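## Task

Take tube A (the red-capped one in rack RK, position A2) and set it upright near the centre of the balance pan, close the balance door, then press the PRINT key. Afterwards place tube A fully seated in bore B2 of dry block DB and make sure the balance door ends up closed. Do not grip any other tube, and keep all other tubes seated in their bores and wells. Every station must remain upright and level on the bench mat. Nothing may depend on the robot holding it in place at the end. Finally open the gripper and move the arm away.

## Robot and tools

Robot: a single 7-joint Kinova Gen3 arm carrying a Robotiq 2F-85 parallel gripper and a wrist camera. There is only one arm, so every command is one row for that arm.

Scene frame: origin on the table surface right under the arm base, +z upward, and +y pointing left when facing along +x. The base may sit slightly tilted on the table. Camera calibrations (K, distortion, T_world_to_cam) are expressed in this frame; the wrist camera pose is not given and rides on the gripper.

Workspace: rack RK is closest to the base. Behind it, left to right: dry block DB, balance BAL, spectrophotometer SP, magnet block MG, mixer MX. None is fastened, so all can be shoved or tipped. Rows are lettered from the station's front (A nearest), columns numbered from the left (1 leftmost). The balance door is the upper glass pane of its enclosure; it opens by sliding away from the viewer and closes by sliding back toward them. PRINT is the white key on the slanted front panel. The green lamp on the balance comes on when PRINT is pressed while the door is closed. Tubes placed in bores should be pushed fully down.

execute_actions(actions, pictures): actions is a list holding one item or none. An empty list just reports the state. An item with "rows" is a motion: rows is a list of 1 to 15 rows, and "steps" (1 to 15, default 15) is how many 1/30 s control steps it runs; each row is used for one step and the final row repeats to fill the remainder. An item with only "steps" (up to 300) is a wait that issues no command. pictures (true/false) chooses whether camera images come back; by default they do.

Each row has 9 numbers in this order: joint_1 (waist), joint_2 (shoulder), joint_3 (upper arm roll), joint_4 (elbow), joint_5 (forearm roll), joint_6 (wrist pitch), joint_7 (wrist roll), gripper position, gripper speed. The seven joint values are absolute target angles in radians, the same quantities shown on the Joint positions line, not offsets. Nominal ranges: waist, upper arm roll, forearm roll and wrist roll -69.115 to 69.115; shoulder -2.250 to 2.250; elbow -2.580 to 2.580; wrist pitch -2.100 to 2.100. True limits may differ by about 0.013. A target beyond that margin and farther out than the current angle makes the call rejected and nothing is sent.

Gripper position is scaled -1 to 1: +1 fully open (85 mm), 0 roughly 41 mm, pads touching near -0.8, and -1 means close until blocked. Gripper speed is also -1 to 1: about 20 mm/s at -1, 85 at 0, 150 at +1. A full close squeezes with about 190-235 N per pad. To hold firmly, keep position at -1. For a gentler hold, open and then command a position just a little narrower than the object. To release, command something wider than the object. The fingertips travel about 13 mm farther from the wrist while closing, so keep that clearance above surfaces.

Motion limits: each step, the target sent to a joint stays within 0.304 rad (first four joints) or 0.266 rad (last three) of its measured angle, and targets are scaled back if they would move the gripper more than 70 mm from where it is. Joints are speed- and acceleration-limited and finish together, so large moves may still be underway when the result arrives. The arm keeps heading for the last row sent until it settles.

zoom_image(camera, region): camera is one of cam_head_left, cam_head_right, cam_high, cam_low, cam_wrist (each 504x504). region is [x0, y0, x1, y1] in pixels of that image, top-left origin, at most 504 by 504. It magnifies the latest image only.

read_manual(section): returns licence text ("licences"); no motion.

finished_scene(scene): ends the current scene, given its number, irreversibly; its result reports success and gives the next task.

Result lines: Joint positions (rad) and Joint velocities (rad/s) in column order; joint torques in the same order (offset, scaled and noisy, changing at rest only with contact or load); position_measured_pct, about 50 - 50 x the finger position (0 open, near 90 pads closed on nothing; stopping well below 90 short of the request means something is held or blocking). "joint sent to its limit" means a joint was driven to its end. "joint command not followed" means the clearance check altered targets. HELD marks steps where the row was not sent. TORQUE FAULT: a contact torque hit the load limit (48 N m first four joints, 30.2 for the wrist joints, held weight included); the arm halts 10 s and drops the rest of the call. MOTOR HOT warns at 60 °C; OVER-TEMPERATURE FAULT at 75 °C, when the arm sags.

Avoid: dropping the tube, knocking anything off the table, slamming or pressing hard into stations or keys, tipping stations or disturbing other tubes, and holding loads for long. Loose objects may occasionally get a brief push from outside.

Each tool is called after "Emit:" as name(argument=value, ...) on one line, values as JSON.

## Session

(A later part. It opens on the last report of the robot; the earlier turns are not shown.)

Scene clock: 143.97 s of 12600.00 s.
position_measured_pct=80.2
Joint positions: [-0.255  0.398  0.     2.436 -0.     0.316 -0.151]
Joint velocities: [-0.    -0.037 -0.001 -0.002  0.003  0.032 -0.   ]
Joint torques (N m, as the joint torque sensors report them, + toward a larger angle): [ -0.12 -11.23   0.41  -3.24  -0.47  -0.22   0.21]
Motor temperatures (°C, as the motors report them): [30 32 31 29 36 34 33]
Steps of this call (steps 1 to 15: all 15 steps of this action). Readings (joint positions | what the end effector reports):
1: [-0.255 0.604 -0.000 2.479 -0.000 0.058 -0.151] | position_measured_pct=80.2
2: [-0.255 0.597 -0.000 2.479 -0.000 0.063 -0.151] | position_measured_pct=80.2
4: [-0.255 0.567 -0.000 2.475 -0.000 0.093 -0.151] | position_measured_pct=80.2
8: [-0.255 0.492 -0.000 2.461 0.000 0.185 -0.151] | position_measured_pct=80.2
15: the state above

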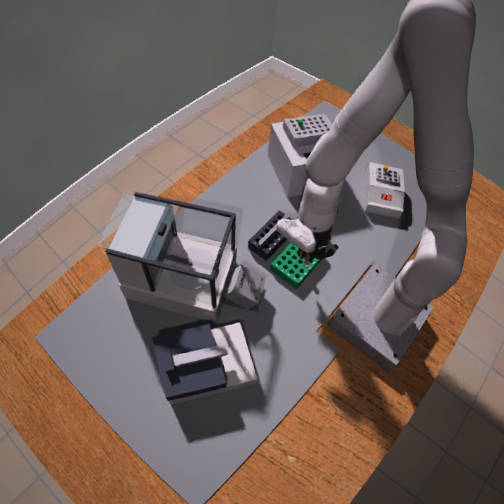

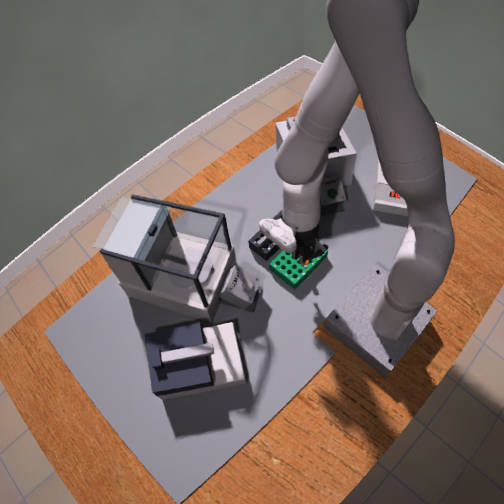

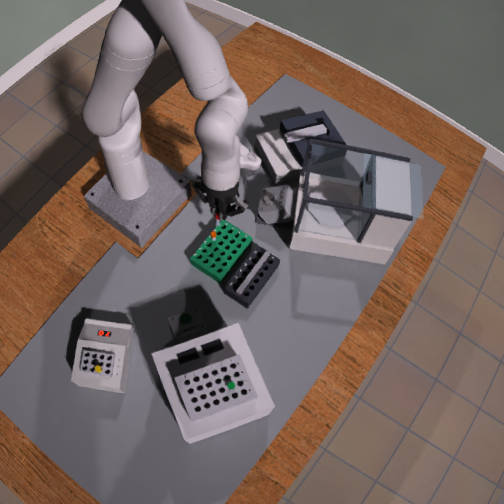

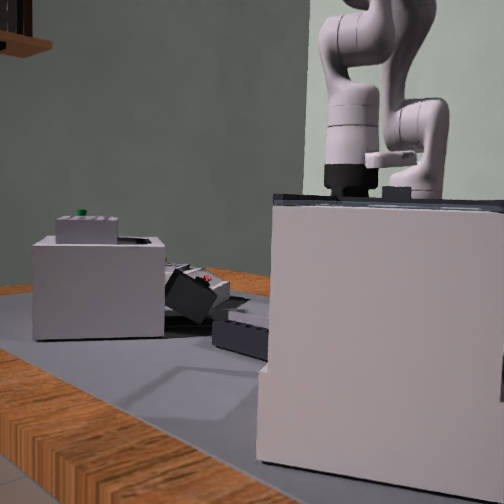

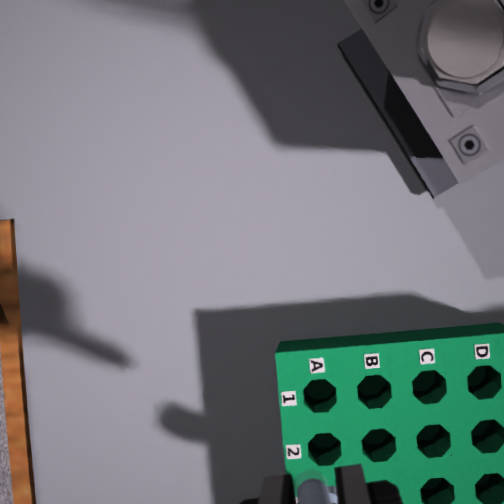

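Emit:
execute_actions(actions=[{"rows":[[-0.27,0.2,0,2.34,0,0.6,-0.35,-0.64,-0.5]],"steps":13}], pictures=false)

Emit:
execute_actions(actions=[{"rows":[[-0.3,0.07,0,2.2,0,0.87,-0.6,-0.64,-0.5]],"steps":13}], pictures=false)

Emit:
execute_actions(actions=[{"rows":[[-0.36,0.06,0,1.95,0,1.13,-0.85,-0.64,-0.5]],"steps":13}], pictures=false)

Emit:
execute_actions(actions=[{"rows":[[-0.45,0.24,0,1.66,0,1.24,-1.06,-0.64,-0.5]],"steps":13}], pictures=false)

Emit:
execute_actions(actions=[{"rows":[[-0.5296,0.488,0,1.345,0,1.308,-1.06,-0.64,-0.5]],"steps":15}], pictures=false)

Emit:
execute_actions(actions=[{"rows":[[-0.5296,0.5587,0,1.498,0,1.085,-1.06,-0.64,-0.5]],"steps":15}])

Scene clock: 164.70 s of 12600.00 s.
position_measured_pct=80.2
Joint positions: [-0.269  0.208 -0.     2.341 -0.     0.599 -0.35 ]
Joint velocities: [-0.005 -0.044  0.    -0.01   0.001  0.032 -0.017]
Joint torques (N m, as the joint torque sensors report them, + toward a larger angle): [ -0.34 -10.26   0.44  -5.5   -0.39  -0.1    0.  ]
Motor temperatures (°C, as the motors report them): [30 32 31 29 36 34 33]
Steps of this call (steps 1 to 15: the robot went on to your last target; steps 16 to 609: nothing new was sent; steps 610 to 622: all 13 steps of this action). Readings (joint positions | what the end effector reports):
610: [-0.255 0.388 0.000 2.435 0.000 0.318 -0.152] | position_measured_pct=80.2
611: [-0.256 0.381 0.000 2.432 0.000 0.325 -0.157] | position_measured_pct=80.2
613: [-0.258 0.350 0.000 2.418 0.000 0.363 -0.185] | position_measured_pct=80.2
617: [-0.266 0.254 -0.000 2.368 -0.000 0.511 -0.289] | position_measured_pct=80.2
622: the state above

Scene clock: 165.13 s of 12600.00 s.
position_measured_pct=80.2
Joint positions: [-0.299  0.074 -0.     2.201 -0.     0.87  -0.6  ]
Joint velocities: [-0.009 -0.036  0.001 -0.014 -0.001  0.008 -0.002]
Joint torques (N m, as the joint torque sensors report them, + toward a larger angle): [ 0.22 -8.91  0.14 -7.19 -0.49  0.07  0.11]
Motor temperatures (°C, as the motors report them): [30 32 31 29 36 34 33]
Steps of this call (steps 1 to 13: all 13 steps of this action). Readings (joint positions | what the end effector reports):
1: [-0.270 0.205 0.000 2.340 0.000 0.602 -0.351] | position_measured_pct=80.2
2: [-0.272 0.196 0.000 2.334 0.000 0.611 -0.360] | position_measured_pct=80.2
4: [-0.278 0.166 0.000 2.307 0.000 0.662 -0.407] | position_measured_pct=80.2
8: [-0.294 0.095 -0.000 2.227 -0.000 0.817 -0.551] | position_measured_pct=80.2
13: the state above

Scene clock: 165.57 s of 12600.00 s.
position_measured_pct=80.2
Joint positions: [-0.357  0.06  -0.     1.955 -0.     1.126 -0.847]
Joint velocities: [-0.026 -0.009 -0.001 -0.149 -0.001  0.161 -0.154]
Joint torques (N m, as the joint torque sensors report them, + toward a larger angle): [ 0.28 -8.97  0.68 -6.94 -0.36  0.5   0.09]
Motor temperatures (°C, as the motors report them): [30 32 31 29 36 34 33]
Steps of this call (steps 1 to 13: all 13 steps of this action). Readings (joint positions | what the end effector reports):
1: [-0.300 0.073 0.000 2.200 0.000 0.871 -0.601] | position_measured_pct=80.2
2: [-0.302 0.072 0.000 2.194 0.000 0.876 -0.606] | position_measured_pct=80.2
4: [-0.309 0.070 0.000 2.167 0.000 0.904 -0.632] | position_measured_pct=80.2
8: [-0.338 0.065 0.000 2.049 0.000 1.026 -0.749] | position_measured_pct=80.2
13: the state above

Scene clock: 166.00 s of 12600.00 s.
position_measured_pct=80.2
Joint positions: [-0.445  0.229 -0.001  1.672 -0.     1.235 -1.053]
Joint velocities: [-0.083  0.16  -0.002 -0.3    0.001  0.113 -0.219]
Joint torques (N m, as the joint torque sensors report them, + toward a larger angle): [  0.53 -14.92   0.9   -7.8   -0.33   0.45   0.07]
Motor temperatures (°C, as the motors report them): [30 32 31 29 36 34 33]
Steps of this call (steps 1 to 13: all 13 steps of this action). Readings (joint positions | what the end effector reports):
1: [-0.358 0.061 -0.000 1.951 -0.000 1.129 -0.850] | position_measured_pct=80.2
2: [-0.361 0.066 0.000 1.944 0.000 1.133 -0.855] | position_measured_pct=80.2
4: [-0.372 0.086 0.001 1.914 0.000 1.146 -0.876] | position_measured_pct=80.2
8: [-0.411 0.163 0.001 1.790 0.000 1.192 -0.966] | position_measured_pct=80.2
13: the state above

Scene clock: 166.50 s of 12600.00 s.
position_measured_pct=80.2
Joint positions: [-0.528  0.48  -0.001  1.348 -0.     1.307 -1.06 ]
Joint velocities: [-0.013  0.035  0.005 -0.048  0.003  0.023 -0.   ]
Joint torques (N m, as the joint torque sensors report them, + toward a larger angle): [  0.73 -20.16   1.05  -8.77  -0.3    0.43   0.18]
Motor temperatures (°C, as the motors report them): [30 32 31 29 36 34 33]
Steps of this call (steps 1 to 15: all 15 steps of this action). Readings (joint positions | what the end effector reports):
1: [-0.447 0.235 -0.001 1.663 -0.000 1.239 -1.058] | position_measured_pct=80.2
2: [-0.451 0.245 0.000 1.651 0.000 1.243 -1.059] | position_measured_pct=80.2
4: [-0.463 0.279 0.001 1.612 0.000 1.253 -1.059] | position_measured_pct=80.2
8: [-0.497 0.386 0.000 1.479 0.000 1.281 -1.059] | position_measured_pct=80.2
15: the state above

Scene clock: 167.00 s of 12600.00 s.
position_measured_pct=80.2
Joint positions: [-0.53   0.558 -0.     1.498  0.     1.085 -1.06 ]
Joint velocities: [-0.     0.006  0.     0.004 -0.002 -0.001  0.001]
Joint torques (N m, as the joint torque sensors report them, + toward a larger angle): [ -0.01 -19.3    0.58  -8.34  -0.48  -0.16   0.18]
Motor temperatures (°C, as the motors report them): [30 32 31 29 36 34 33]
Steps of this call (steps 1 to 15: all 15 steps of this action). Readings (joint positions | what the end effector reports):
1: [-0.528 0.482 -0.000 1.348 -0.000 1.306 -1.060] | position_measured_pct=80.2
2: [-0.528 0.486 -0.000 1.352 -0.000 1.299 -1.060] | position_measured_pct=80.2
4: [-0.529 0.501 0.000 1.378 -0.000 1.260 -1.060] | position_measured_pct=80.2
8: [-0.529 0.545 -0.000 1.470 0.000 1.125 -1.060] | position_measured_pct=80.2
15: the state above

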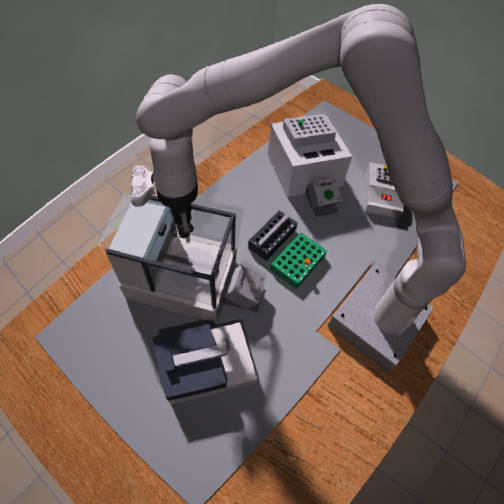

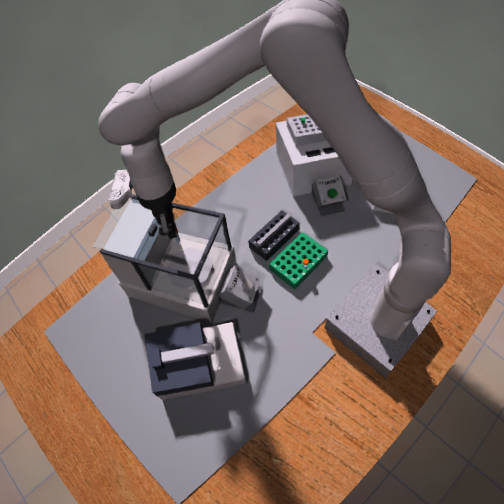

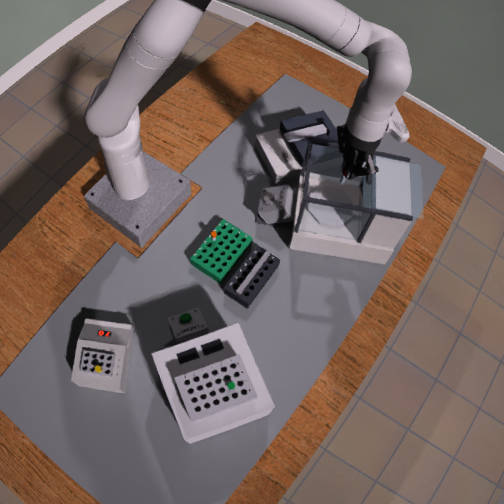

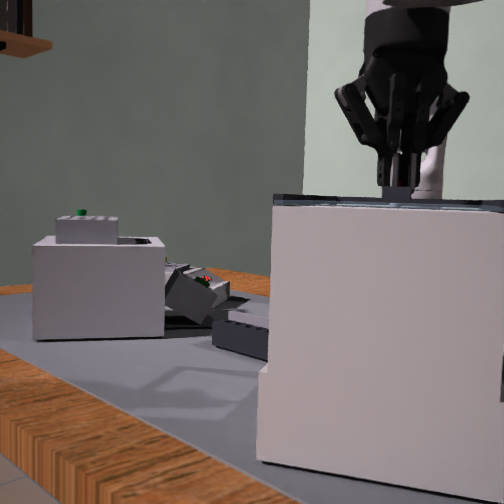

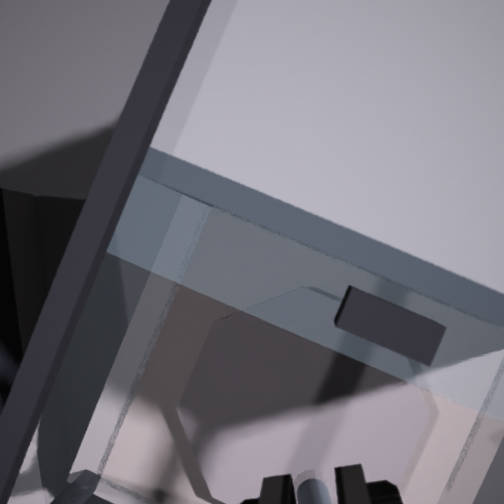

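Emit:
execute_actions(actions=[{"rows":[[-0.530,0.55,0,1.535,0,1.0566,-1.1,-0.64,-0.5],[-0.530,0.56,0,1.555,0,1.0266,-1.1,-0.64,-0.5],[-0.530,0.572,0,1.57,0,0.9996,-1.1,-0.64,-0.5],[-0.530,0.585,0,1.584,0,0.9726,-1.1,-0.64,-0.5],[-0.530,0.60,0,1.598,0,0.9436,-1.1,-0.64,-0.5],[-0.530,0.6177,0,1.6137,0,0.910,-1.1,-0.64,-0.5]],"steps":15}], pictures=false)

Emit:
execute_actions(actions=[{"rows":[[-0.530,0.625,0,1.619,0,0.8976,-1.1,-0.64,-0.5],[-0.530,0.6325,0,1.624,0,0.885,-1.1,-0.64,-0.5],[-0.530,0.64,0,1.629,0,0.8726,-1.1,-0.64,-0.5],[-0.530,0.6475,0,1.634,0,0.86,-1.1,-0.64,-0.5],[-0.530,0.655,0,1.639,0,0.8476,-1.1,-0.64,-0.5],[-0.530,0.663,0,1.6443,0,0.8343,-1.1,-0.64,-0.5]],"steps":15}], pictures=false)

Emit:
execute_actions(actions=[{"rows":[[-0.530,0.666,0,1.646,0,0.8296,-1.1,-0.64,-0.5],[-0.530,0.669,0,1.6477,0,0.825,-1.1,-0.64,-0.5],[-0.530,0.672,0,1.6494,0,0.82,-1.1,-0.64,-0.5],[-0.530,0.675,0,1.651,0,0.8156,-1.1,-0.64,-0.5]],"steps":15}])

Scene clock: 186.13 s of 12600.00 s.
position_measured_pct=80.2
Joint positions: [-0.53   0.617  0.     1.614  0.     0.91  -1.1  ]
Joint velocities: [ 0.     0.009  0.     0.002 -0.     0.001  0.   ]
Joint torques (N m, as the joint torque sensors report them, + toward a larger angle): [ -0.06 -19.77   0.58  -7.51  -0.45  -0.02   0.21]
Motor temperatures (°C, as the motors report them): [30 32 31 29 36 34 33]
Steps of this call (steps 1 to 15: the robot went on to your last target; steps 16 to 559: nothing new was sent; steps 560 to 574: all 15 steps of this action). Readings (joint positions | what the end effector reports):
560: [-0.530 0.558 0.000 1.499 0.000 1.084 -1.061] | position_measured_pct=80.2
561: [-0.530 0.557 0.000 1.505 0.000 1.080 -1.066] | position_measured_pct=80.2
563: [-0.530 0.558 0.000 1.531 -0.000 1.056 -1.086] | position_measured_pct=80.2
567: [-0.530 0.601 0.000 1.596 0.000 0.944 -1.099] | position_measured_pct=80.2
574: the state above

Scene clock: 186.63 s of 12600.00 s.
position_measured_pct=80.2
Joint positions: [-0.53   0.663  0.     1.644  0.     0.834 -1.1  ]
Joint velocities: [ 0.     0.004  0.    -0.001 -0.     0.001 -0.   ]
Joint torques (N m, as the joint torque sensors report them, + toward a larger angle): [ -0.08 -20.18   0.63  -7.09  -0.48  -0.09   0.22]
Motor temperatures (°C, as the motors report them): [30 32 31 29 36 34 33]
Steps of this call (steps 1 to 15: all 15 steps of this action). Readings (joint positions | what the end effector reports):
1: [-0.530 0.618 0.000 1.614 -0.000 0.909 -1.100] | position_measured_pct=80.2
2: [-0.530 0.623 0.000 1.617 -0.000 0.902 -1.100] | position_measured_pct=80.2
4: [-0.530 0.636 0.000 1.625 -0.000 0.882 -1.100] | position_measured_pct=80.2
8: [-0.530 0.660 -0.000 1.643 0.000 0.838 -1.100] | position_measured_pct=80.2
15: the state above

Scene clock: 187.13 s of 12600.00 s.
position_measured_pct=80.2
Joint positions: [-0.53   0.675 -0.     1.651  0.     0.816 -1.1  ]
Joint velocities: [ 0.     0.001 -0.    -0.     0.001  0.    -0.   ]
Joint torques (N m, as the joint torque sensors report them, + toward a larger angle): [ -0.06 -19.93   0.75  -6.92  -0.53  -0.03   0.18]
Motor temperatures (°C, as the motors report them): [30 32 31 29 36 34 33]
Steps of this call (steps 1 to 15: all 15 steps of this action). Readings (joint positions | what the end effector reports):
1: [-0.530 0.663 0.000 1.645 -0.000 0.834 -1.100] | position_measured_pct=80.2
2: [-0.530 0.666 0.000 1.646 -0.000 0.831 -1.100] | position_measured_pct=80.2
4: [-0.530 0.671 0.000 1.649 0.000 0.822 -1.100] | position_measured_pct=80.2
8: [-0.530 0.674 -0.000 1.651 -0.000 0.816 -1.100] | position_measured_pct=80.2
15: the state above

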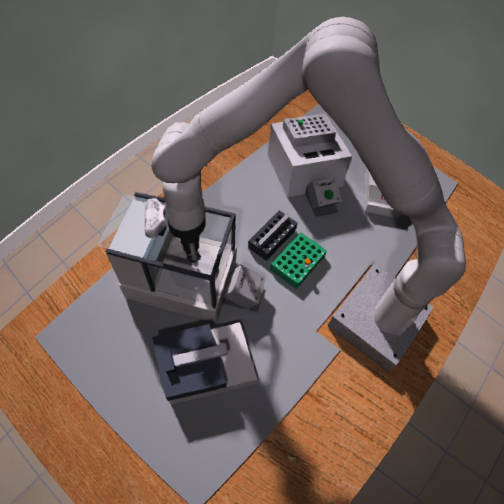

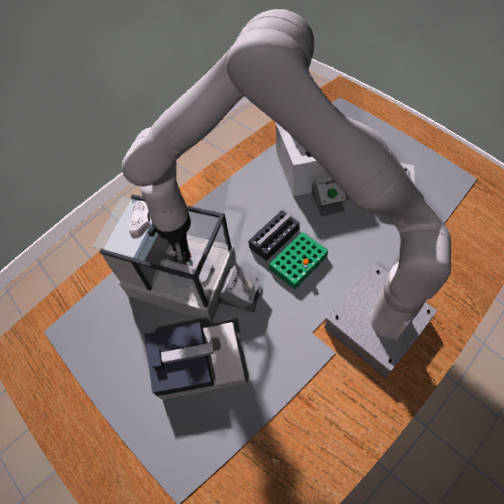

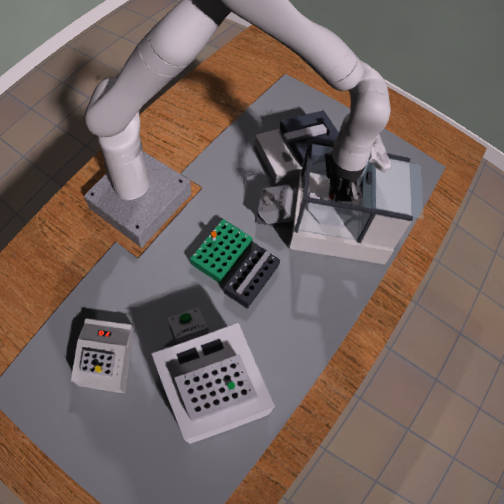

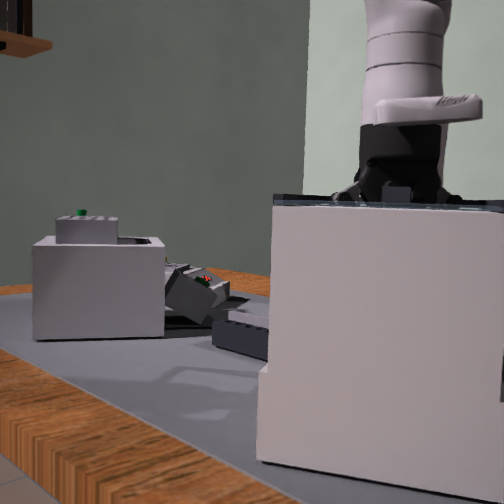

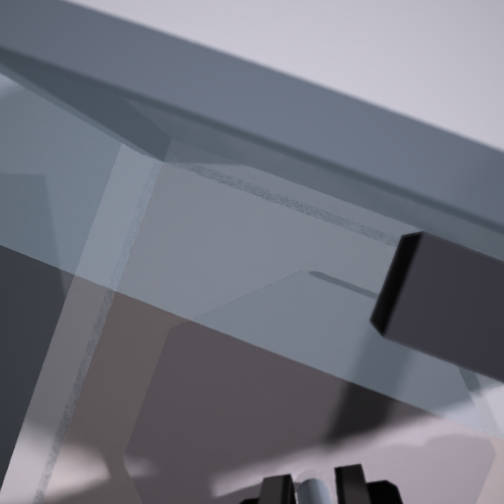

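Emit:
execute_actions(actions=[{"rows":[[-0.530,0.677,0,1.6325,0,0.832,-1.1,-0.64,-0.5],[-0.530,0.677,0,1.6325,0,0.832,-1.1,-0.64,-0.5],[-0.530,0.677,0,1.6325,0,0.832,-1.1,-0.64,-0.5],[-0.530,0.677,0,1.6325,0,0.832,-1.1,-0.64,-0.5],[-0.530,0.677,0,1.6325,0,0.832,-1.1,-0.64,-0.5],[-0.530,0.681,0,1.6345,0,0.826,-1.1,-0.64,-0.5],[-0.530,0.684,0,1.636,0,0.8216,-1.1,-0.64,-0.5],[-0.530,0.686,0,1.637,0,0.8186,-1.1,-0.64,-0.5]],"steps":15}], pictures=false)

Emit:
execute_actions(actions=[{"rows":[[-0.530,0.689,0,1.6387,0,0.814,-1.1,-0.64,-0.5]],"steps":12}], pictures=false)

Scene clock: 200.00 s of 12600.00 s.
position_measured_pct=80.2
Joint positions: [-0.53   0.686  0.     1.637 -0.     0.819 -1.1  ]
Joint velocities: [ 0.     0.001 -0.     0.001  0.    -0.    -0.   ]
Joint torques (N m, as the joint torque sensors report them, + toward a larger angle): [ -0.06 -20.06   0.58  -6.87  -0.52  -0.03   0.22]
Motor temperatures (°C, as the motors report them): [30 32 31 29 36 34 33]
Steps of this call (steps 1 to 15: the robot went on to your last target; steps 16 to 371: nothing new was sent; steps 372 to 386: all 15 steps of this action). Readings (joint positions | what the end effector reports):
372: [-0.530 0.675 -0.000 1.650 -0.000 0.816 -1.100] | position_measured_pct=80.2
373: [-0.530 0.676 0.000 1.645 0.000 0.821 -1.100] | position_measured_pct=80.2
375: [-0.530 0.677 0.000 1.634 0.000 0.830 -1.100] | position_measured_pct=80.2
379: [-0.530 0.683 0.000 1.635 0.000 0.823 -1.100] | position_measured_pct=80.2
386: the state above

Scene clock: 200.40 s of 12600.00 s.
position_measured_pct=80.2
Joint positions: [-0.53   0.688 -0.     1.639 -0.     0.815 -1.1  ]
Joint velocities: [-0.     0.     0.     0.001  0.001 -0.001 -0.   ]
Joint torques (N m, as the joint torque sensors report them, + toward a larger angle): [ -0.02 -18.86   0.7   -6.7   -0.36  -0.37   0.19]
Motor temperatures (°C, as the motors report them): [30 32 31 29 36 34 33]
Steps of this call (steps 1 to 12: all 12 steps of this action). Readings (joint positions | what the end effector reports):
1: [-0.530 0.687 0.000 1.637 -0.000 0.818 -1.100] | position_measured_pct=80.2
2: [-0.530 0.688 0.000 1.638 -0.000 0.816 -1.100] | position_measured_pct=80.2
4: [-0.530 0.688 -0.000 1.638 -0.000 0.815 -1.100] | position_measured_pct=80.2
8: [-0.530 0.688 -0.000 1.639 -0.000 0.815 -1.100] | position_measured_pct=80.2
12: the state above

Emit:
execute_actions(actions=[{"rows":[[-0.530,0.689,0,1.6387,0,0.814,-1.1,-0.4,-0.5]],"steps":13}], pictures=false)

Emit:
execute_actions(actions=[{"rows":[[-0.530,0.67,0,1.628,0,0.8436,-1.1,-0.4,-0.5],[-0.530,0.65,0,1.615,0,0.8766,-1.1,-0.4,-0.5],[-0.530,0.6255,0,1.5985,0,0.9176,-1.1,-0.4,-0.5],[-0.530,0.61,0,1.586,0,0.9456,-1.1,-0.4,-0.5],[-0.530,0.595,0,1.572,0,0.9746,-1.1,-0.4,-0.5],[-0.530,0.58,0,1.556,0,1.0056,-1.1,-0.4,-0.5],[-0.530,0.564,0,1.537,0,1.04,-1.1,-0.4,-0.5],[-0.530,0.549,0,1.517,0,1.0756,-1.1,-0.4,-0.5]],"steps":15}], pictures=false)

Emit:
execute_actions(actions=[{"rows":[[-0.530,0.51,0,1.43,0,1.2,-1.3,-1,0]],"steps":13}])

Emit:
execute_actions(actions=[{"rows":[[-0.526,0.62,0,1.22,0,1.3,-1.5,-1,0]],"steps":12}], pictures=false)

Emit:
execute_actions(actions=[{"rows":[[-0.5236,0.7458,0,1.0465,0,1.349,-1.605,-1,0]],"steps":13}], pictures=false)

Emit:
execute_actions(actions=[{"rows":[[-0.5236,0.766,0,1.1027,0,1.273,-1.605,-1,0]],"steps":12}], pictures=false)

Emit:
execute_actions(actions=[{"rows":[[-0.524,0.754,0,1.127,0,1.261,-1.605,-1,0],[-0.5243,0.742,0,1.151,0,1.249,-1.605,-1,0],[-0.5247,0.73,0,1.175,0,1.237,-1.605,-1,0],[-0.525,0.718,0,1.1985,0,1.225,-1.605,-1,0],[-0.5253,0.706,0,1.222,0,1.2135,-1.605,-1,0],[-0.5256,0.694,0,1.2459,0,1.2017,-1.605,-1,0],[-0.526,0.68,0,1.2727,0,1.189,-1.605,-1,0],[-0.5263,0.666,0,1.2995,0,1.176,-1.605,-1,0],[-0.5266,0.652,0,1.3263,0,1.1635,-1.605,-1,0],[-0.5269,0.6376,0,1.3531,0,1.1509,-1.605,-1,0],[-0.5272,0.6266,0,1.3731,0,1.1419,-1.61,-1,0],[-0.5276,0.6159,0,1.3928,0,1.1329,-1.61,-1,0],[-0.528,0.6052,0,1.4124,0,1.124,-1.61,-1,0],[-0.5283,0.5945,0,1.4318,0,1.1153,-1.61,-1,0],[-0.5286,0.5839,0,1.4511,0,1.1066,-1.61,-1,0]]}], pictures=false)

Emit:
execute_actions(actions=[{"rows":[[-0.529,0.5733,0,1.4703,0,1.098,-1.61,-1,0],[-0.5294,0.5627,0,1.4894,0,1.0895,-1.61,-1,0],[-0.5297,0.5521,0,1.5085,0,1.081,-1.61,-1,0],[-0.5301,0.5416,0,1.5275,0,1.0725,-1.61,-1,0],[-0.5305,0.5311,0,1.5464,0,1.0641,-1.61,-1,0],[-0.531,0.5206,0,1.5652,0,1.0558,-1.61,-1,0],[-0.5314,0.5102,0,1.5839,0,1.0475,-1.61,-1,0],[-0.5318,0.50,0,1.601,0,1.0405,-1.61,-1,0],[-0.5322,0.49,0,1.618,0,1.0337,-1.61,-1,0],[-0.5325,0.483,0,1.630,0,1.0288,-1.61,-1,0],[-0.5328,0.478,0,1.6385,0,1.0254,-1.61,-1,0],[-0.533,0.474,0,1.645,0,1.0228,-1.61,-1,0]],"steps":15}], pictures=false)

Emit:
execute_actions(actions=[{"rows":[[-0.5332,0.470,0,1.652,0,1.02,-1.61,-1,0]],"steps":12}])

Scene clock: 243.97 s of 12600.00 s.
position_measured_pct=69.8
Joint positions: [-0.53   0.689 -0.     1.639 -0.     0.815 -1.1  ]
Joint velocities: [-0.     0.001 -0.     0.    -0.001 -0.001 -0.   ]
Joint torques (N m, as the joint torque sensors report them, + toward a larger angle): [  0.04 -20.48   0.78  -7.57  -0.36  -0.24   0.23]
Motor temperatures (°C, as the motors report them): [30 32 31 29 36 34 33]
Steps of this call (steps 1 to 15: the robot went on to your last target; steps 16 to 1294: nothing new was sent; steps 1295 to 1307: all 13 steps of this action). Readings (joint positions | what the end effector reports):
1295: [-0.530 0.688 -0.000 1.639 -0.000 0.815 -1.100] | position_measured_pct=80.2
1296: [-0.530 0.688 -0.000 1.639 -0.000 0.815 -1.100] | position_measured_pct=79.8
1298: [-0.530 0.688 -0.000 1.639 -0.000 0.815 -1.100] | position_measured_pct=77.4
1302: [-0.530 0.689 -0.000 1.639 -0.000 0.815 -1.100] | position_measured_pct=71.0
1307: the state above

Scene clock: 244.47 s of 12600.00 s.
position_measured_pct=69.8
Joint positions: [-0.53   0.551  0.     1.517 -0.     1.076 -1.1  ]
Joint velocities: [-0.    -0.018 -0.    -0.004  0.001  0.003 -0.001]
Joint torques (N m, as the joint torque sensors report them, + toward a larger angle): [ -0.06 -19.56   0.59  -8.28  -0.46  -0.17   0.18]
Motor temperatures (°C, as the motors report them): [30 32 31 29 36 34 33]
Steps of this call (steps 1 to 15: all 15 steps of this action). Readings (joint positions | what the end effector reports):
1: [-0.530 0.688 -0.000 1.639 -0.000 0.816 -1.100] | position_measured_pct=69.8
2: [-0.530 0.682 -0.000 1.637 -0.000 0.823 -1.100] | position_measured_pct=69.8
4: [-0.530 0.654 -0.000 1.621 0.000 0.864 -1.100] | position_measured_pct=69.8
8: [-0.530 0.589 0.000 1.563 0.000 0.987 -1.100] | position_measured_pct=69.8
15: the state above

Scene clock: 244.90 s of 12600.00 s.
position_measured_pct=91.7
Joint positions: [-0.53  0.51  0.    1.43 -0.    1.2  -1.3 ]
Joint velocities: [-0.    -0.004 -0.001 -0.005 -0.001 -0.001 -0.001]
Joint torques (N m, as the joint torque sensors report them, + toward a larger angle): [ -0.08 -18.98   0.48  -8.74  -0.47   0.05   0.14]
Motor temperatures (°C, as the motors report them): [30 32 31 29 36 34 33]
Steps of this call (steps 1 to 13: all 13 steps of this action). Readings (joint positions | what the end effector reports):
1: [-0.530 0.550 0.000 1.516 0.000 1.077 -1.102] | position_measured_pct=69.8
2: [-0.530 0.548 -0.000 1.512 0.000 1.083 -1.111] | position_measured_pct=70.2
4: [-0.530 0.537 -0.000 1.489 0.000 1.114 -1.162] | position_measured_pct=74.2
8: [-0.530 0.513 0.000 1.435 -0.000 1.192 -1.289] | position_measured_pct=85.7
13: the state above

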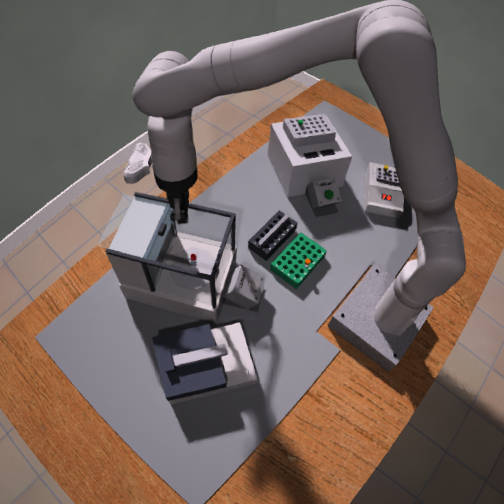

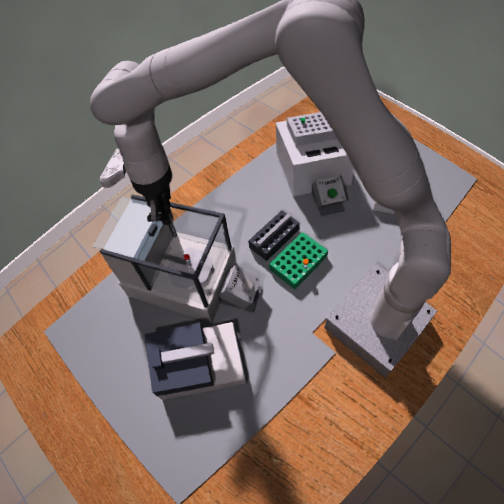

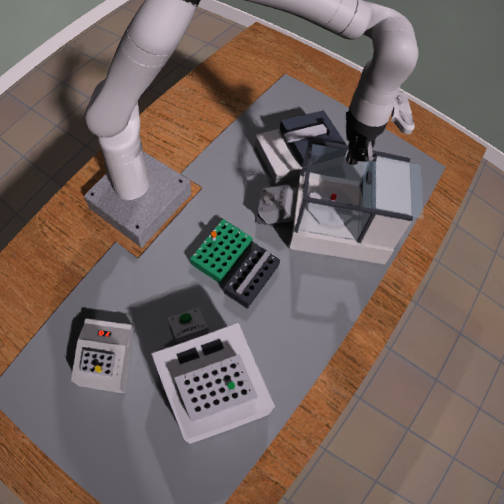

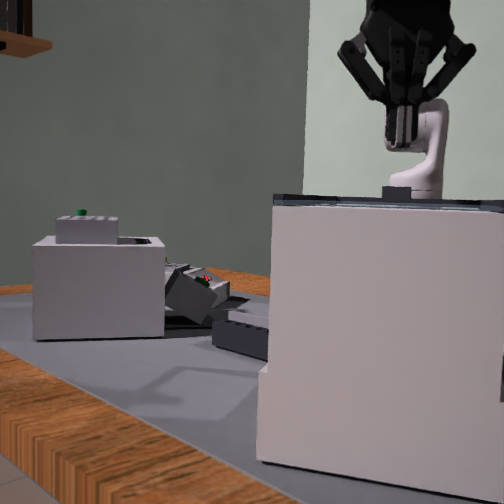

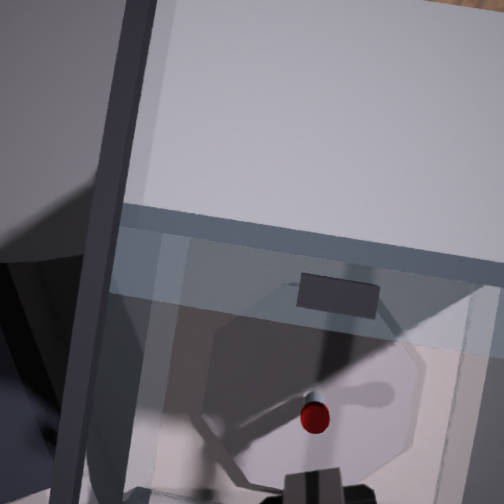

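Scene clock: 245.30 s of 12600.00 s.
position_measured_pct=91.7
Joint positions: [-0.526  0.615  0.     1.225  0.     1.298 -1.497]
Joint velocities: [ 0.002  0.042 -0.    -0.129  0.002  0.065 -0.129]
Joint torques (N m, as the joint torque sensors report them, + toward a larger angle): [ -0.11 -21.86   0.57  -8.24  -0.44   0.27   0.4 ]
Motor temperatures (°C, as the motors report them): [30 32 31 29 36 34 33]
Steps of this call (steps 1 to 12: all 12 steps of this action). Readings (joint positions | what the end effector reports):
1: [-0.530 0.511 -0.000 1.429 -0.000 1.201 -1.301] | position_measured_pct=91.7
2: [-0.530 0.515 -0.000 1.423 -0.000 1.203 -1.305] | position_measured_pct=91.7
4: [-0.529 0.531 -0.000 1.396 -0.000 1.216 -1.331] | position_measured_pct=91.7
8: [-0.527 0.588 -0.000 1.286 0.000 1.268 -1.436] | position_measured_pct=91.7
12: the state above

Scene clock: 245.73 s of 12600.00 s.
position_measured_pct=91.7
Joint positions: [-0.524  0.741 -0.     1.048  0.     1.349 -1.605]
Joint velocities: [ 0.001  0.03   0.001 -0.033 -0.     0.008 -0.003]
Joint torques (N m, as the joint torque sensors report them, + toward a larger angle): [  0.1  -22.4    0.56  -8.57  -0.49   0.05   0.33]
Motor temperatures (°C, as the motors report them): [30 32 31 29 36 34 33]
Steps of this call (steps 1 to 13: all 13 steps of this action). Readings (joint positions | what the end effector reports):
1: [-0.526 0.617 0.000 1.222 0.000 1.300 -1.500] | position_measured_pct=91.7
2: [-0.526 0.622 0.000 1.214 -0.000 1.302 -1.504] | position_measured_pct=91.7
4: [-0.525 0.646 0.000 1.185 -0.000 1.310 -1.520] | position_measured_pct=91.7
8: [-0.524 0.719 -0.000 1.086 0.000 1.338 -1.582] | position_measured_pct=91.7
13: the state above

Scene clock: 246.13 s of 12600.00 s.
position_measured_pct=91.7
Joint positions: [-0.524  0.766  0.     1.103  0.     1.273 -1.605]
Joint velocities: [ 0.     0.001 -0.     0.003 -0.001 -0.     0.   ]
Joint torques (N m, as the joint torque sensors report them, + toward a larger angle): [ -0.08 -23.72   0.56  -9.06  -0.46   0.04   0.18]
Motor temperatures (°C, as the motors report them): [30 32 31 29 36 34 33]
Steps of this call (steps 1 to 12: all 12 steps of this action). Readings (joint positions | what the end effector reports):
1: [-0.524 0.743 0.000 1.049 -0.000 1.348 -1.605] | position_measured_pct=91.7
2: [-0.524 0.745 0.000 1.053 -0.000 1.341 -1.605] | position_measured_pct=91.7
4: [-0.524 0.755 0.000 1.078 -0.000 1.307 -1.605] | position_measured_pct=91.7
8: [-0.524 0.766 -0.000 1.102 -0.000 1.273 -1.605] | position_measured_pct=91.7
12: the state above

Scene clock: 246.63 s of 12600.00 s.
position_measured_pct=91.7
Joint positions: [-0.528  0.618 -0.     1.386 -0.     1.134 -1.608]
Joint velocities: [-0.011 -0.349 -0.001  0.653 -0.002 -0.298 -0.034]
Joint torques (N m, as the joint torque sensors report them, + toward a larger angle): [  0.33 -20.53   0.94  -7.43  -0.39   0.47   0.25]
Motor temperatures (°C, as the motors report them): [30 32 31 29 36 34 33]
Steps of this call (steps 1 to 15: all 15 steps of this action). Readings (joint positions | what the end effector reports):
1: [-0.524 0.765 0.000 1.104 0.000 1.272 -1.605] | position_measured_pct=91.7
2: [-0.524 0.762 0.000 1.110 0.000 1.270 -1.605] | position_measured_pct=91.7
4: [-0.524 0.746 0.000 1.137 0.000 1.256 -1.605] | position_measured_pct=91.7
8: [-0.525 0.704 -0.000 1.222 0.000 1.214 -1.605] | position_measured_pct=91.7
15: the state above

Scene clock: 247.13 s of 12600.00 s.
position_measured_pct=91.7
Joint positions: [-0.533  0.478 -0.     1.641 -0.     1.023 -1.61 ]
Joint velocities: [ 0.001 -0.018  0.002  0.051  0.001 -0.021 -0.   ]
Joint torques (N m, as the joint torque sensors report them, + toward a larger angle): [  0.08 -16.44   0.7   -7.83  -0.44  -0.11   0.24]
Motor temperatures (°C, as the motors report them): [30 32 31 29 36 34 33]
Steps of this call (steps 1 to 15: all 15 steps of this action). Readings (joint positions | what the end effector reports):
1: [-0.528 0.607 -0.000 1.407 -0.000 1.125 -1.609] | position_measured_pct=91.7
2: [-0.529 0.595 -0.000 1.428 -0.000 1.115 -1.610] | position_measured_pct=91.7
4: [-0.529 0.573 -0.000 1.469 -0.000 1.097 -1.610] | position_measured_pct=91.7
8: [-0.531 0.530 -0.000 1.548 -0.000 1.062 -1.610] | position_measured_pct=91.7
15: the state above

Scene clock: 247.53 s of 12600.00 s.
position_measured_pct=91.7
Joint positions: [-0.533  0.47   0.     1.651  0.     1.019 -1.61 ]
Joint velocities: [ 0.    -0.001  0.     0.     0.001  0.001  0.001]
Joint torques (N m, as the joint torque sensors report them, + toward a larger angle): [ -0.13 -17.26   0.53  -7.38  -0.46   0.5    0.18]
Motor temperatures (°C, as the motors report them): [30 32 31 29 36 34 33]
Steps of this call (steps 1 to 12: all 12 steps of this action). Readings (joint positions | what the end effector reports):
1: [-0.533 0.477 -0.000 1.643 -0.000 1.022 -1.610] | position_measured_pct=91.7
2: [-0.533 0.474 -0.000 1.647 -0.000 1.020 -1.610] | position_measured_pct=91.7
4: [-0.533 0.472 -0.000 1.650 -0.000 1.019 -1.610] | position_measured_pct=91.7
8: [-0.533 0.471 -0.000 1.651 -0.000 1.019 -1.610] | position_measured_pct=91.7
12: the state above

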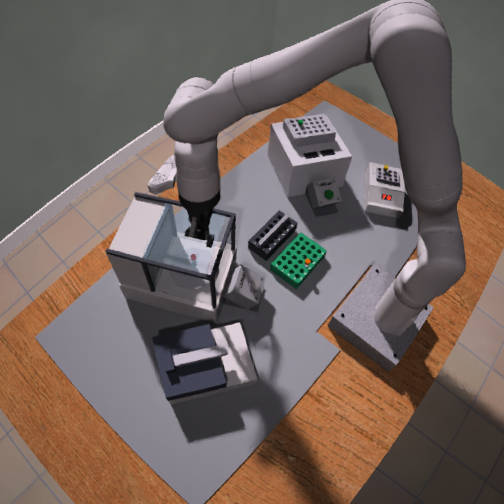

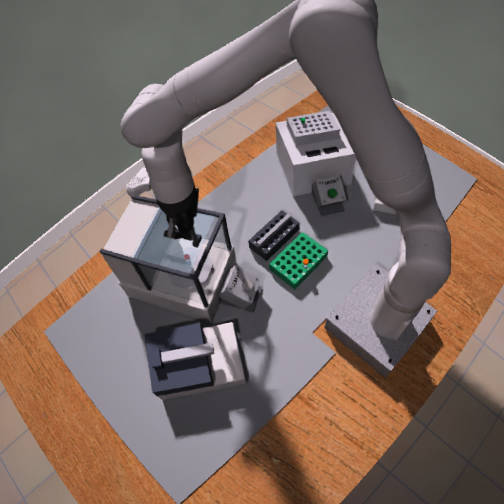

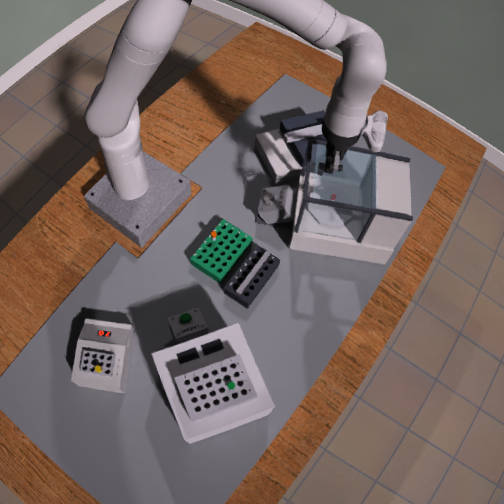

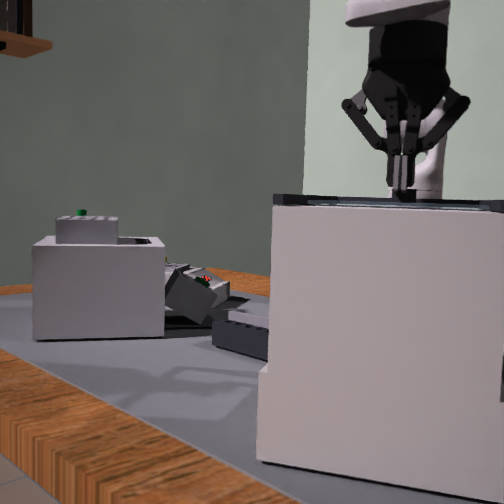

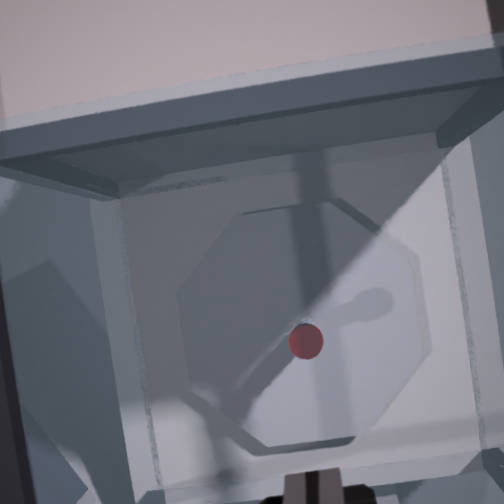

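Emit:
execute_actions(actions=[{"rows":[[-0.5334,0.4665,0,1.658,0,1.0175,-1.61,-1,0]],"steps":10}], pictures=false)

Emit:
execute_actions(actions=[{"rows":[[-0.5335,0.463,0,1.664,0,1.015,-1.61,-1,0]],"steps":10}], pictures=false)

Scene clock: 266.33 s of 12600.00 s.
position_measured_pct=91.7
Joint positions: [-0.533  0.466  0.     1.657  0.     1.016 -1.61 ]
Joint velocities: [-0.    -0.     0.    -0.002  0.002 -0.001  0.   ]
Joint torques (N m, as the joint torque sensors report them, + toward a larger angle): [ -0.03 -17.43   0.5   -7.24  -0.47   0.46   0.22]
Motor temperatures (°C, as the motors report them): [30 32 31 29 36 34 33]
Steps of this call (steps 1 to 15: the robot went on to your last target; steps 16 to 554: nothing new was sent; steps 555 to 564: all 10 steps of this action). Readings (joint positions | what the end effector reports):
555: [-0.533 0.469 0.000 1.652 0.000 1.018 -1.610] | position_measured_pct=91.7
556: [-0.533 0.467 0.000 1.655 0.000 1.017 -1.610] | position_measured_pct=91.7
558: [-0.533 0.467 0.000 1.657 0.000 1.017 -1.610] | position_measured_pct=91.7
562: [-0.533 0.466 0.000 1.657 0.000 1.016 -1.610] | position_measured_pct=91.7
564: the state above

Scene clock: 266.67 s of 12600.00 s.
position_measured_pct=91.7
Joint positions: [-0.534  0.463  0.     1.663  0.     1.014 -1.61 ]
Joint velocities: [ 0.    -0.     0.     0.001 -0.001 -0.002  0.   ]
Joint torques (N m, as the joint torque sensors report them, + toward a larger angle): [  0.03 -17.28   0.58  -7.4   -0.5    0.48   0.19]
Motor temperatures (°C, as the motors report them): [30 32 31 29 36 34 33]
Steps of this call (steps 1 to 10: all 10 steps of this action). Readings (joint positions | what the end effector reports):
1: [-0.533 0.466 0.000 1.658 0.000 1.016 -1.610] | position_measured_pct=91.7
2: [-0.534 0.464 0.000 1.661 0.000 1.015 -1.610] | position_measured_pct=91.7
4: [-0.534 0.463 0.000 1.663 -0.000 1.014 -1.610] | position_measured_pct=91.7
8: [-0.534 0.463 0.000 1.663 -0.000 1.014 -1.610] | position_measured_pct=91.7
10: the state above

Emit:
execute_actions(actions=[{"rows":[[-0.5336,0.4595,0,1.670,0,1.0125,-1.61,-1,0]],"steps":10}], pictures=false)

Emit:
execute_actions(actions=[{"rows":[[-0.5337,0.456,0,1.676,0,1.010,-1.61,-1,0]],"steps":10}], pictures=false)

Scene clock: 273.03 s of 12600.00 s.
position_measured_pct=91.7
Joint positions: [-0.534  0.459 -0.     1.669 -0.     1.011 -1.61 ]
Joint velocities: [-0.    -0.    -0.     0.002  0.002 -0.001  0.   ]
Joint torques (N m, as the joint torque sensors report them, + toward a larger angle): [ -0.09 -17.23   0.58  -7.26  -0.47   0.49   0.2 ]
Motor temperatures (°C, as the motors report them): [30 32 31 29 36 34 33]
Steps of this call (steps 1 to 15: the robot went on to your last target; steps 16 to 181: nothing new was sent; steps 182 to 191: all 10 steps of this action). Readings (joint positions | what the end effector reports):
182: [-0.534 0.462 0.000 1.664 0.000 1.013 -1.610] | position_measured_pct=91.7
183: [-0.534 0.460 0.000 1.667 0.000 1.012 -1.610] | position_measured_pct=91.7
185: [-0.534 0.460 -0.000 1.669 -0.000 1.012 -1.610] | position_measured_pct=91.7
189: [-0.534 0.459 -0.000 1.669 -0.000 1.011 -1.610] | position_measured_pct=91.7
191: the state above

Scene clock: 273.37 s of 12600.00 s.
position_measured_pct=91.7
Joint positions: [-0.534  0.456 -0.     1.675 -0.     1.009 -1.61 ]
Joint velocities: [-0.     0.    -0.     0.002 -0.001  0.    -0.   ]
Joint torques (N m, as the joint torque sensors report them, + toward a larger angle): [  0.01 -17.05   0.51  -7.01  -0.46   0.49   0.14]
Motor temperatures (°C, as the motors report them): [30 32 31 29 36 34 33]
Steps of this call (steps 1 to 10: all 10 steps of this action). Readings (joint positions | what the end effector reports):
1: [-0.534 0.459 0.000 1.670 0.000 1.011 -1.610] | position_measured_pct=91.7
2: [-0.534 0.457 -0.000 1.673 0.000 1.010 -1.610] | position_measured_pct=91.7
4: [-0.534 0.456 -0.000 1.675 -0.000 1.009 -1.610] | position_measured_pct=91.7
8: [-0.534 0.456 -0.000 1.675 -0.000 1.009 -1.610] | position_measured_pct=91.7
10: the state above

Emit:
execute_actions(actions=[{"rows":[[-0.5338,0.4525,0,1.682,0,1.0075,-1.61,-1,0]],"steps":10}])

Scene clock: 276.83 s of 12600.00 s.
position_measured_pct=91.7
Joint positions: [-0.534  0.452 -0.     1.681 -0.     1.006 -1.61 ]
Joint velocities: [-0.    -0.001  0.     0.    -0.001 -0.002  0.   ]
Joint torques (N m, as the joint torque sensors report them, + toward a larger angle): [ -0.14 -17.01   0.55  -7.13  -0.4    0.47   0.13]
Motor temperatures (°C, as the motors report them): [30 32 31 29 36 34 33]
Steps of this call (steps 1 to 15: the robot went on to your last target; steps 16 to 94: nothing new was sent; steps 95 to 104: all 10 steps of this action). Readings (joint positions | what the end effector reports):
95: [-0.534 0.455 -0.000 1.676 0.000 1.008 -1.610] | position_measured_pct=91.7
96: [-0.534 0.453 -0.000 1.679 0.000 1.007 -1.610] | position_measured_pct=91.7
98: [-0.534 0.453 -0.000 1.681 -0.000 1.007 -1.610] | position_measured_pct=91.7
102: [-0.534 0.452 -0.000 1.681 -0.000 1.006 -1.610] | position_measured_pct=91.7
104: the state above

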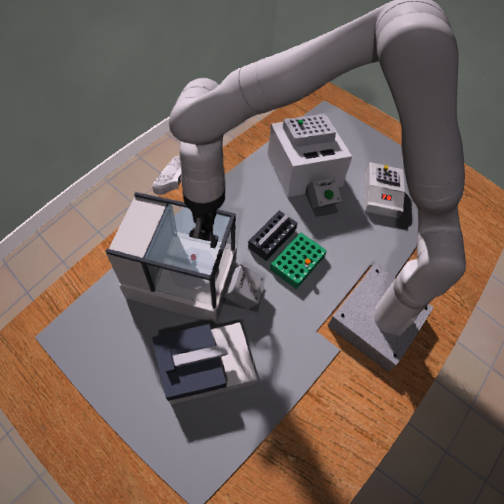

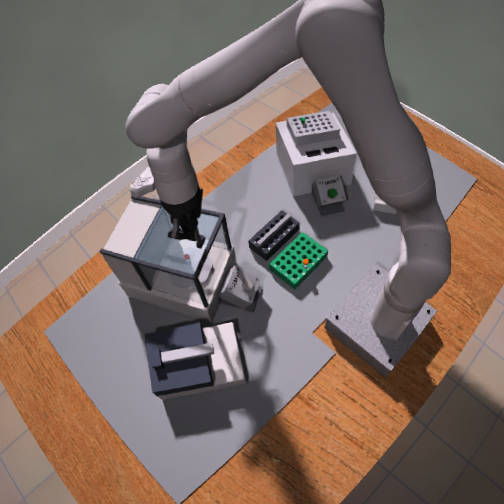

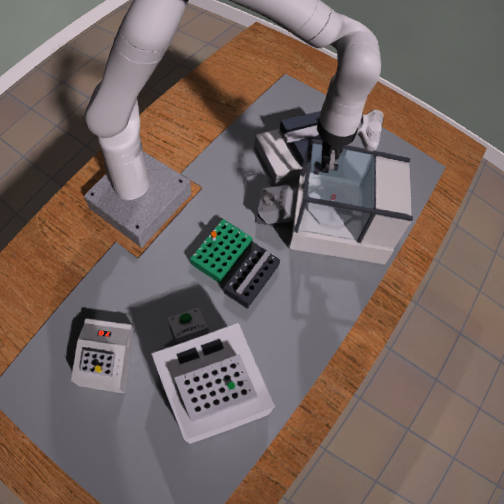

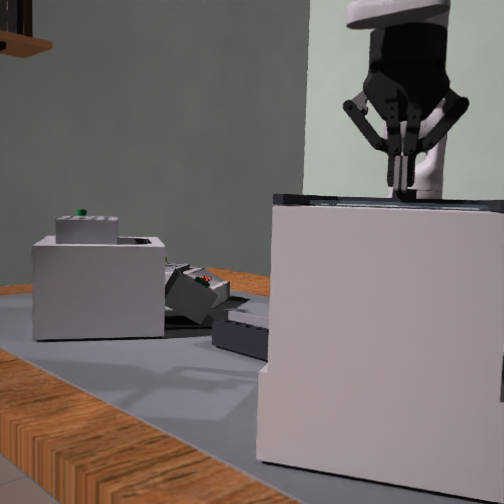

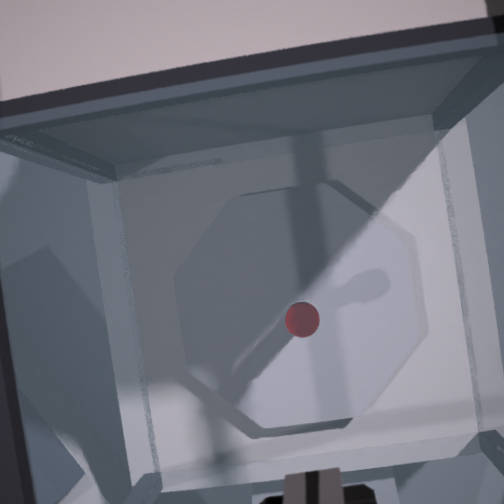

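Emit:
execute_actions(actions=[{"rows":[[-0.534,0.449,0,1.688,0,1.005,-1.61,-1,0]],"steps":10}], pictures=false)

Emit:
execute_actions(actions=[{"rows":[[-0.5342,0.4455,0,1.694,0,1.0025,-1.61,-1,0]],"steps":10}], pictures=false)

Scene clock: 284.80 s of 12600.00 s.
position_measured_pct=91.7
Joint positions: [-0.534  0.449  0.     1.687  0.     1.004 -1.61 ]
Joint velocities: [-0.     0.    -0.     0.002  0.001  0.001 -0.   ]
Joint torques (N m, as the joint torque sensors report them, + toward a larger angle): [ -0.07 -16.95   0.62  -7.16  -0.51   0.52   0.18]
Motor temperatures (°C, as the motors report them): [30 32 31 29 36 34 33]
Steps of this call (steps 1 to 15: the robot went on to your last target; steps 16 to 229: nothing new was sent; steps 230 to 239: all 10 steps of this action). Readings (joint positions | what the end effector reports):
230: [-0.534 0.452 0.000 1.682 0.000 1.006 -1.610] | position_measured_pct=91.7
231: [-0.534 0.449 0.000 1.685 0.000 1.005 -1.610] | position_measured_pct=91.7
233: [-0.534 0.449 0.000 1.687 -0.000 1.004 -1.610] | position_measured_pct=91.7
237: [-0.534 0.449 0.000 1.687 0.000 1.004 -1.610] | position_measured_pct=91.7
239: the state above

Scene clock: 285.13 s of 12600.00 s.
position_measured_pct=91.7
Joint positions: [-0.534  0.445  0.     1.692  0.     1.    -1.61 ]
Joint velocities: [-0.    -0.003  0.001 -0.     0.002 -0.001 -0.   ]
Joint torques (N m, as the joint torque sensors report them, + toward a larger angle): [ -0.09 -17.01   0.5   -6.3   -0.46   1.17   0.19]
Motor temperatures (°C, as the motors report them): [30 32 31 29 36 34 33]
Steps of this call (steps 1 to 10: all 10 steps of this action). Readings (joint positions | what the end effector reports):
1: [-0.534 0.448 0.000 1.688 0.000 1.003 -1.610] | position_measured_pct=91.7
2: [-0.534 0.446 0.000 1.691 0.000 1.002 -1.610] | position_measured_pct=91.7
4: [-0.534 0.446 0.000 1.692 0.000 1.000 -1.610] | position_measured_pct=91.7
8: [-0.534 0.445 0.000 1.692 0.000 1.000 -1.610] | position_measured_pct=91.7
10: the state above


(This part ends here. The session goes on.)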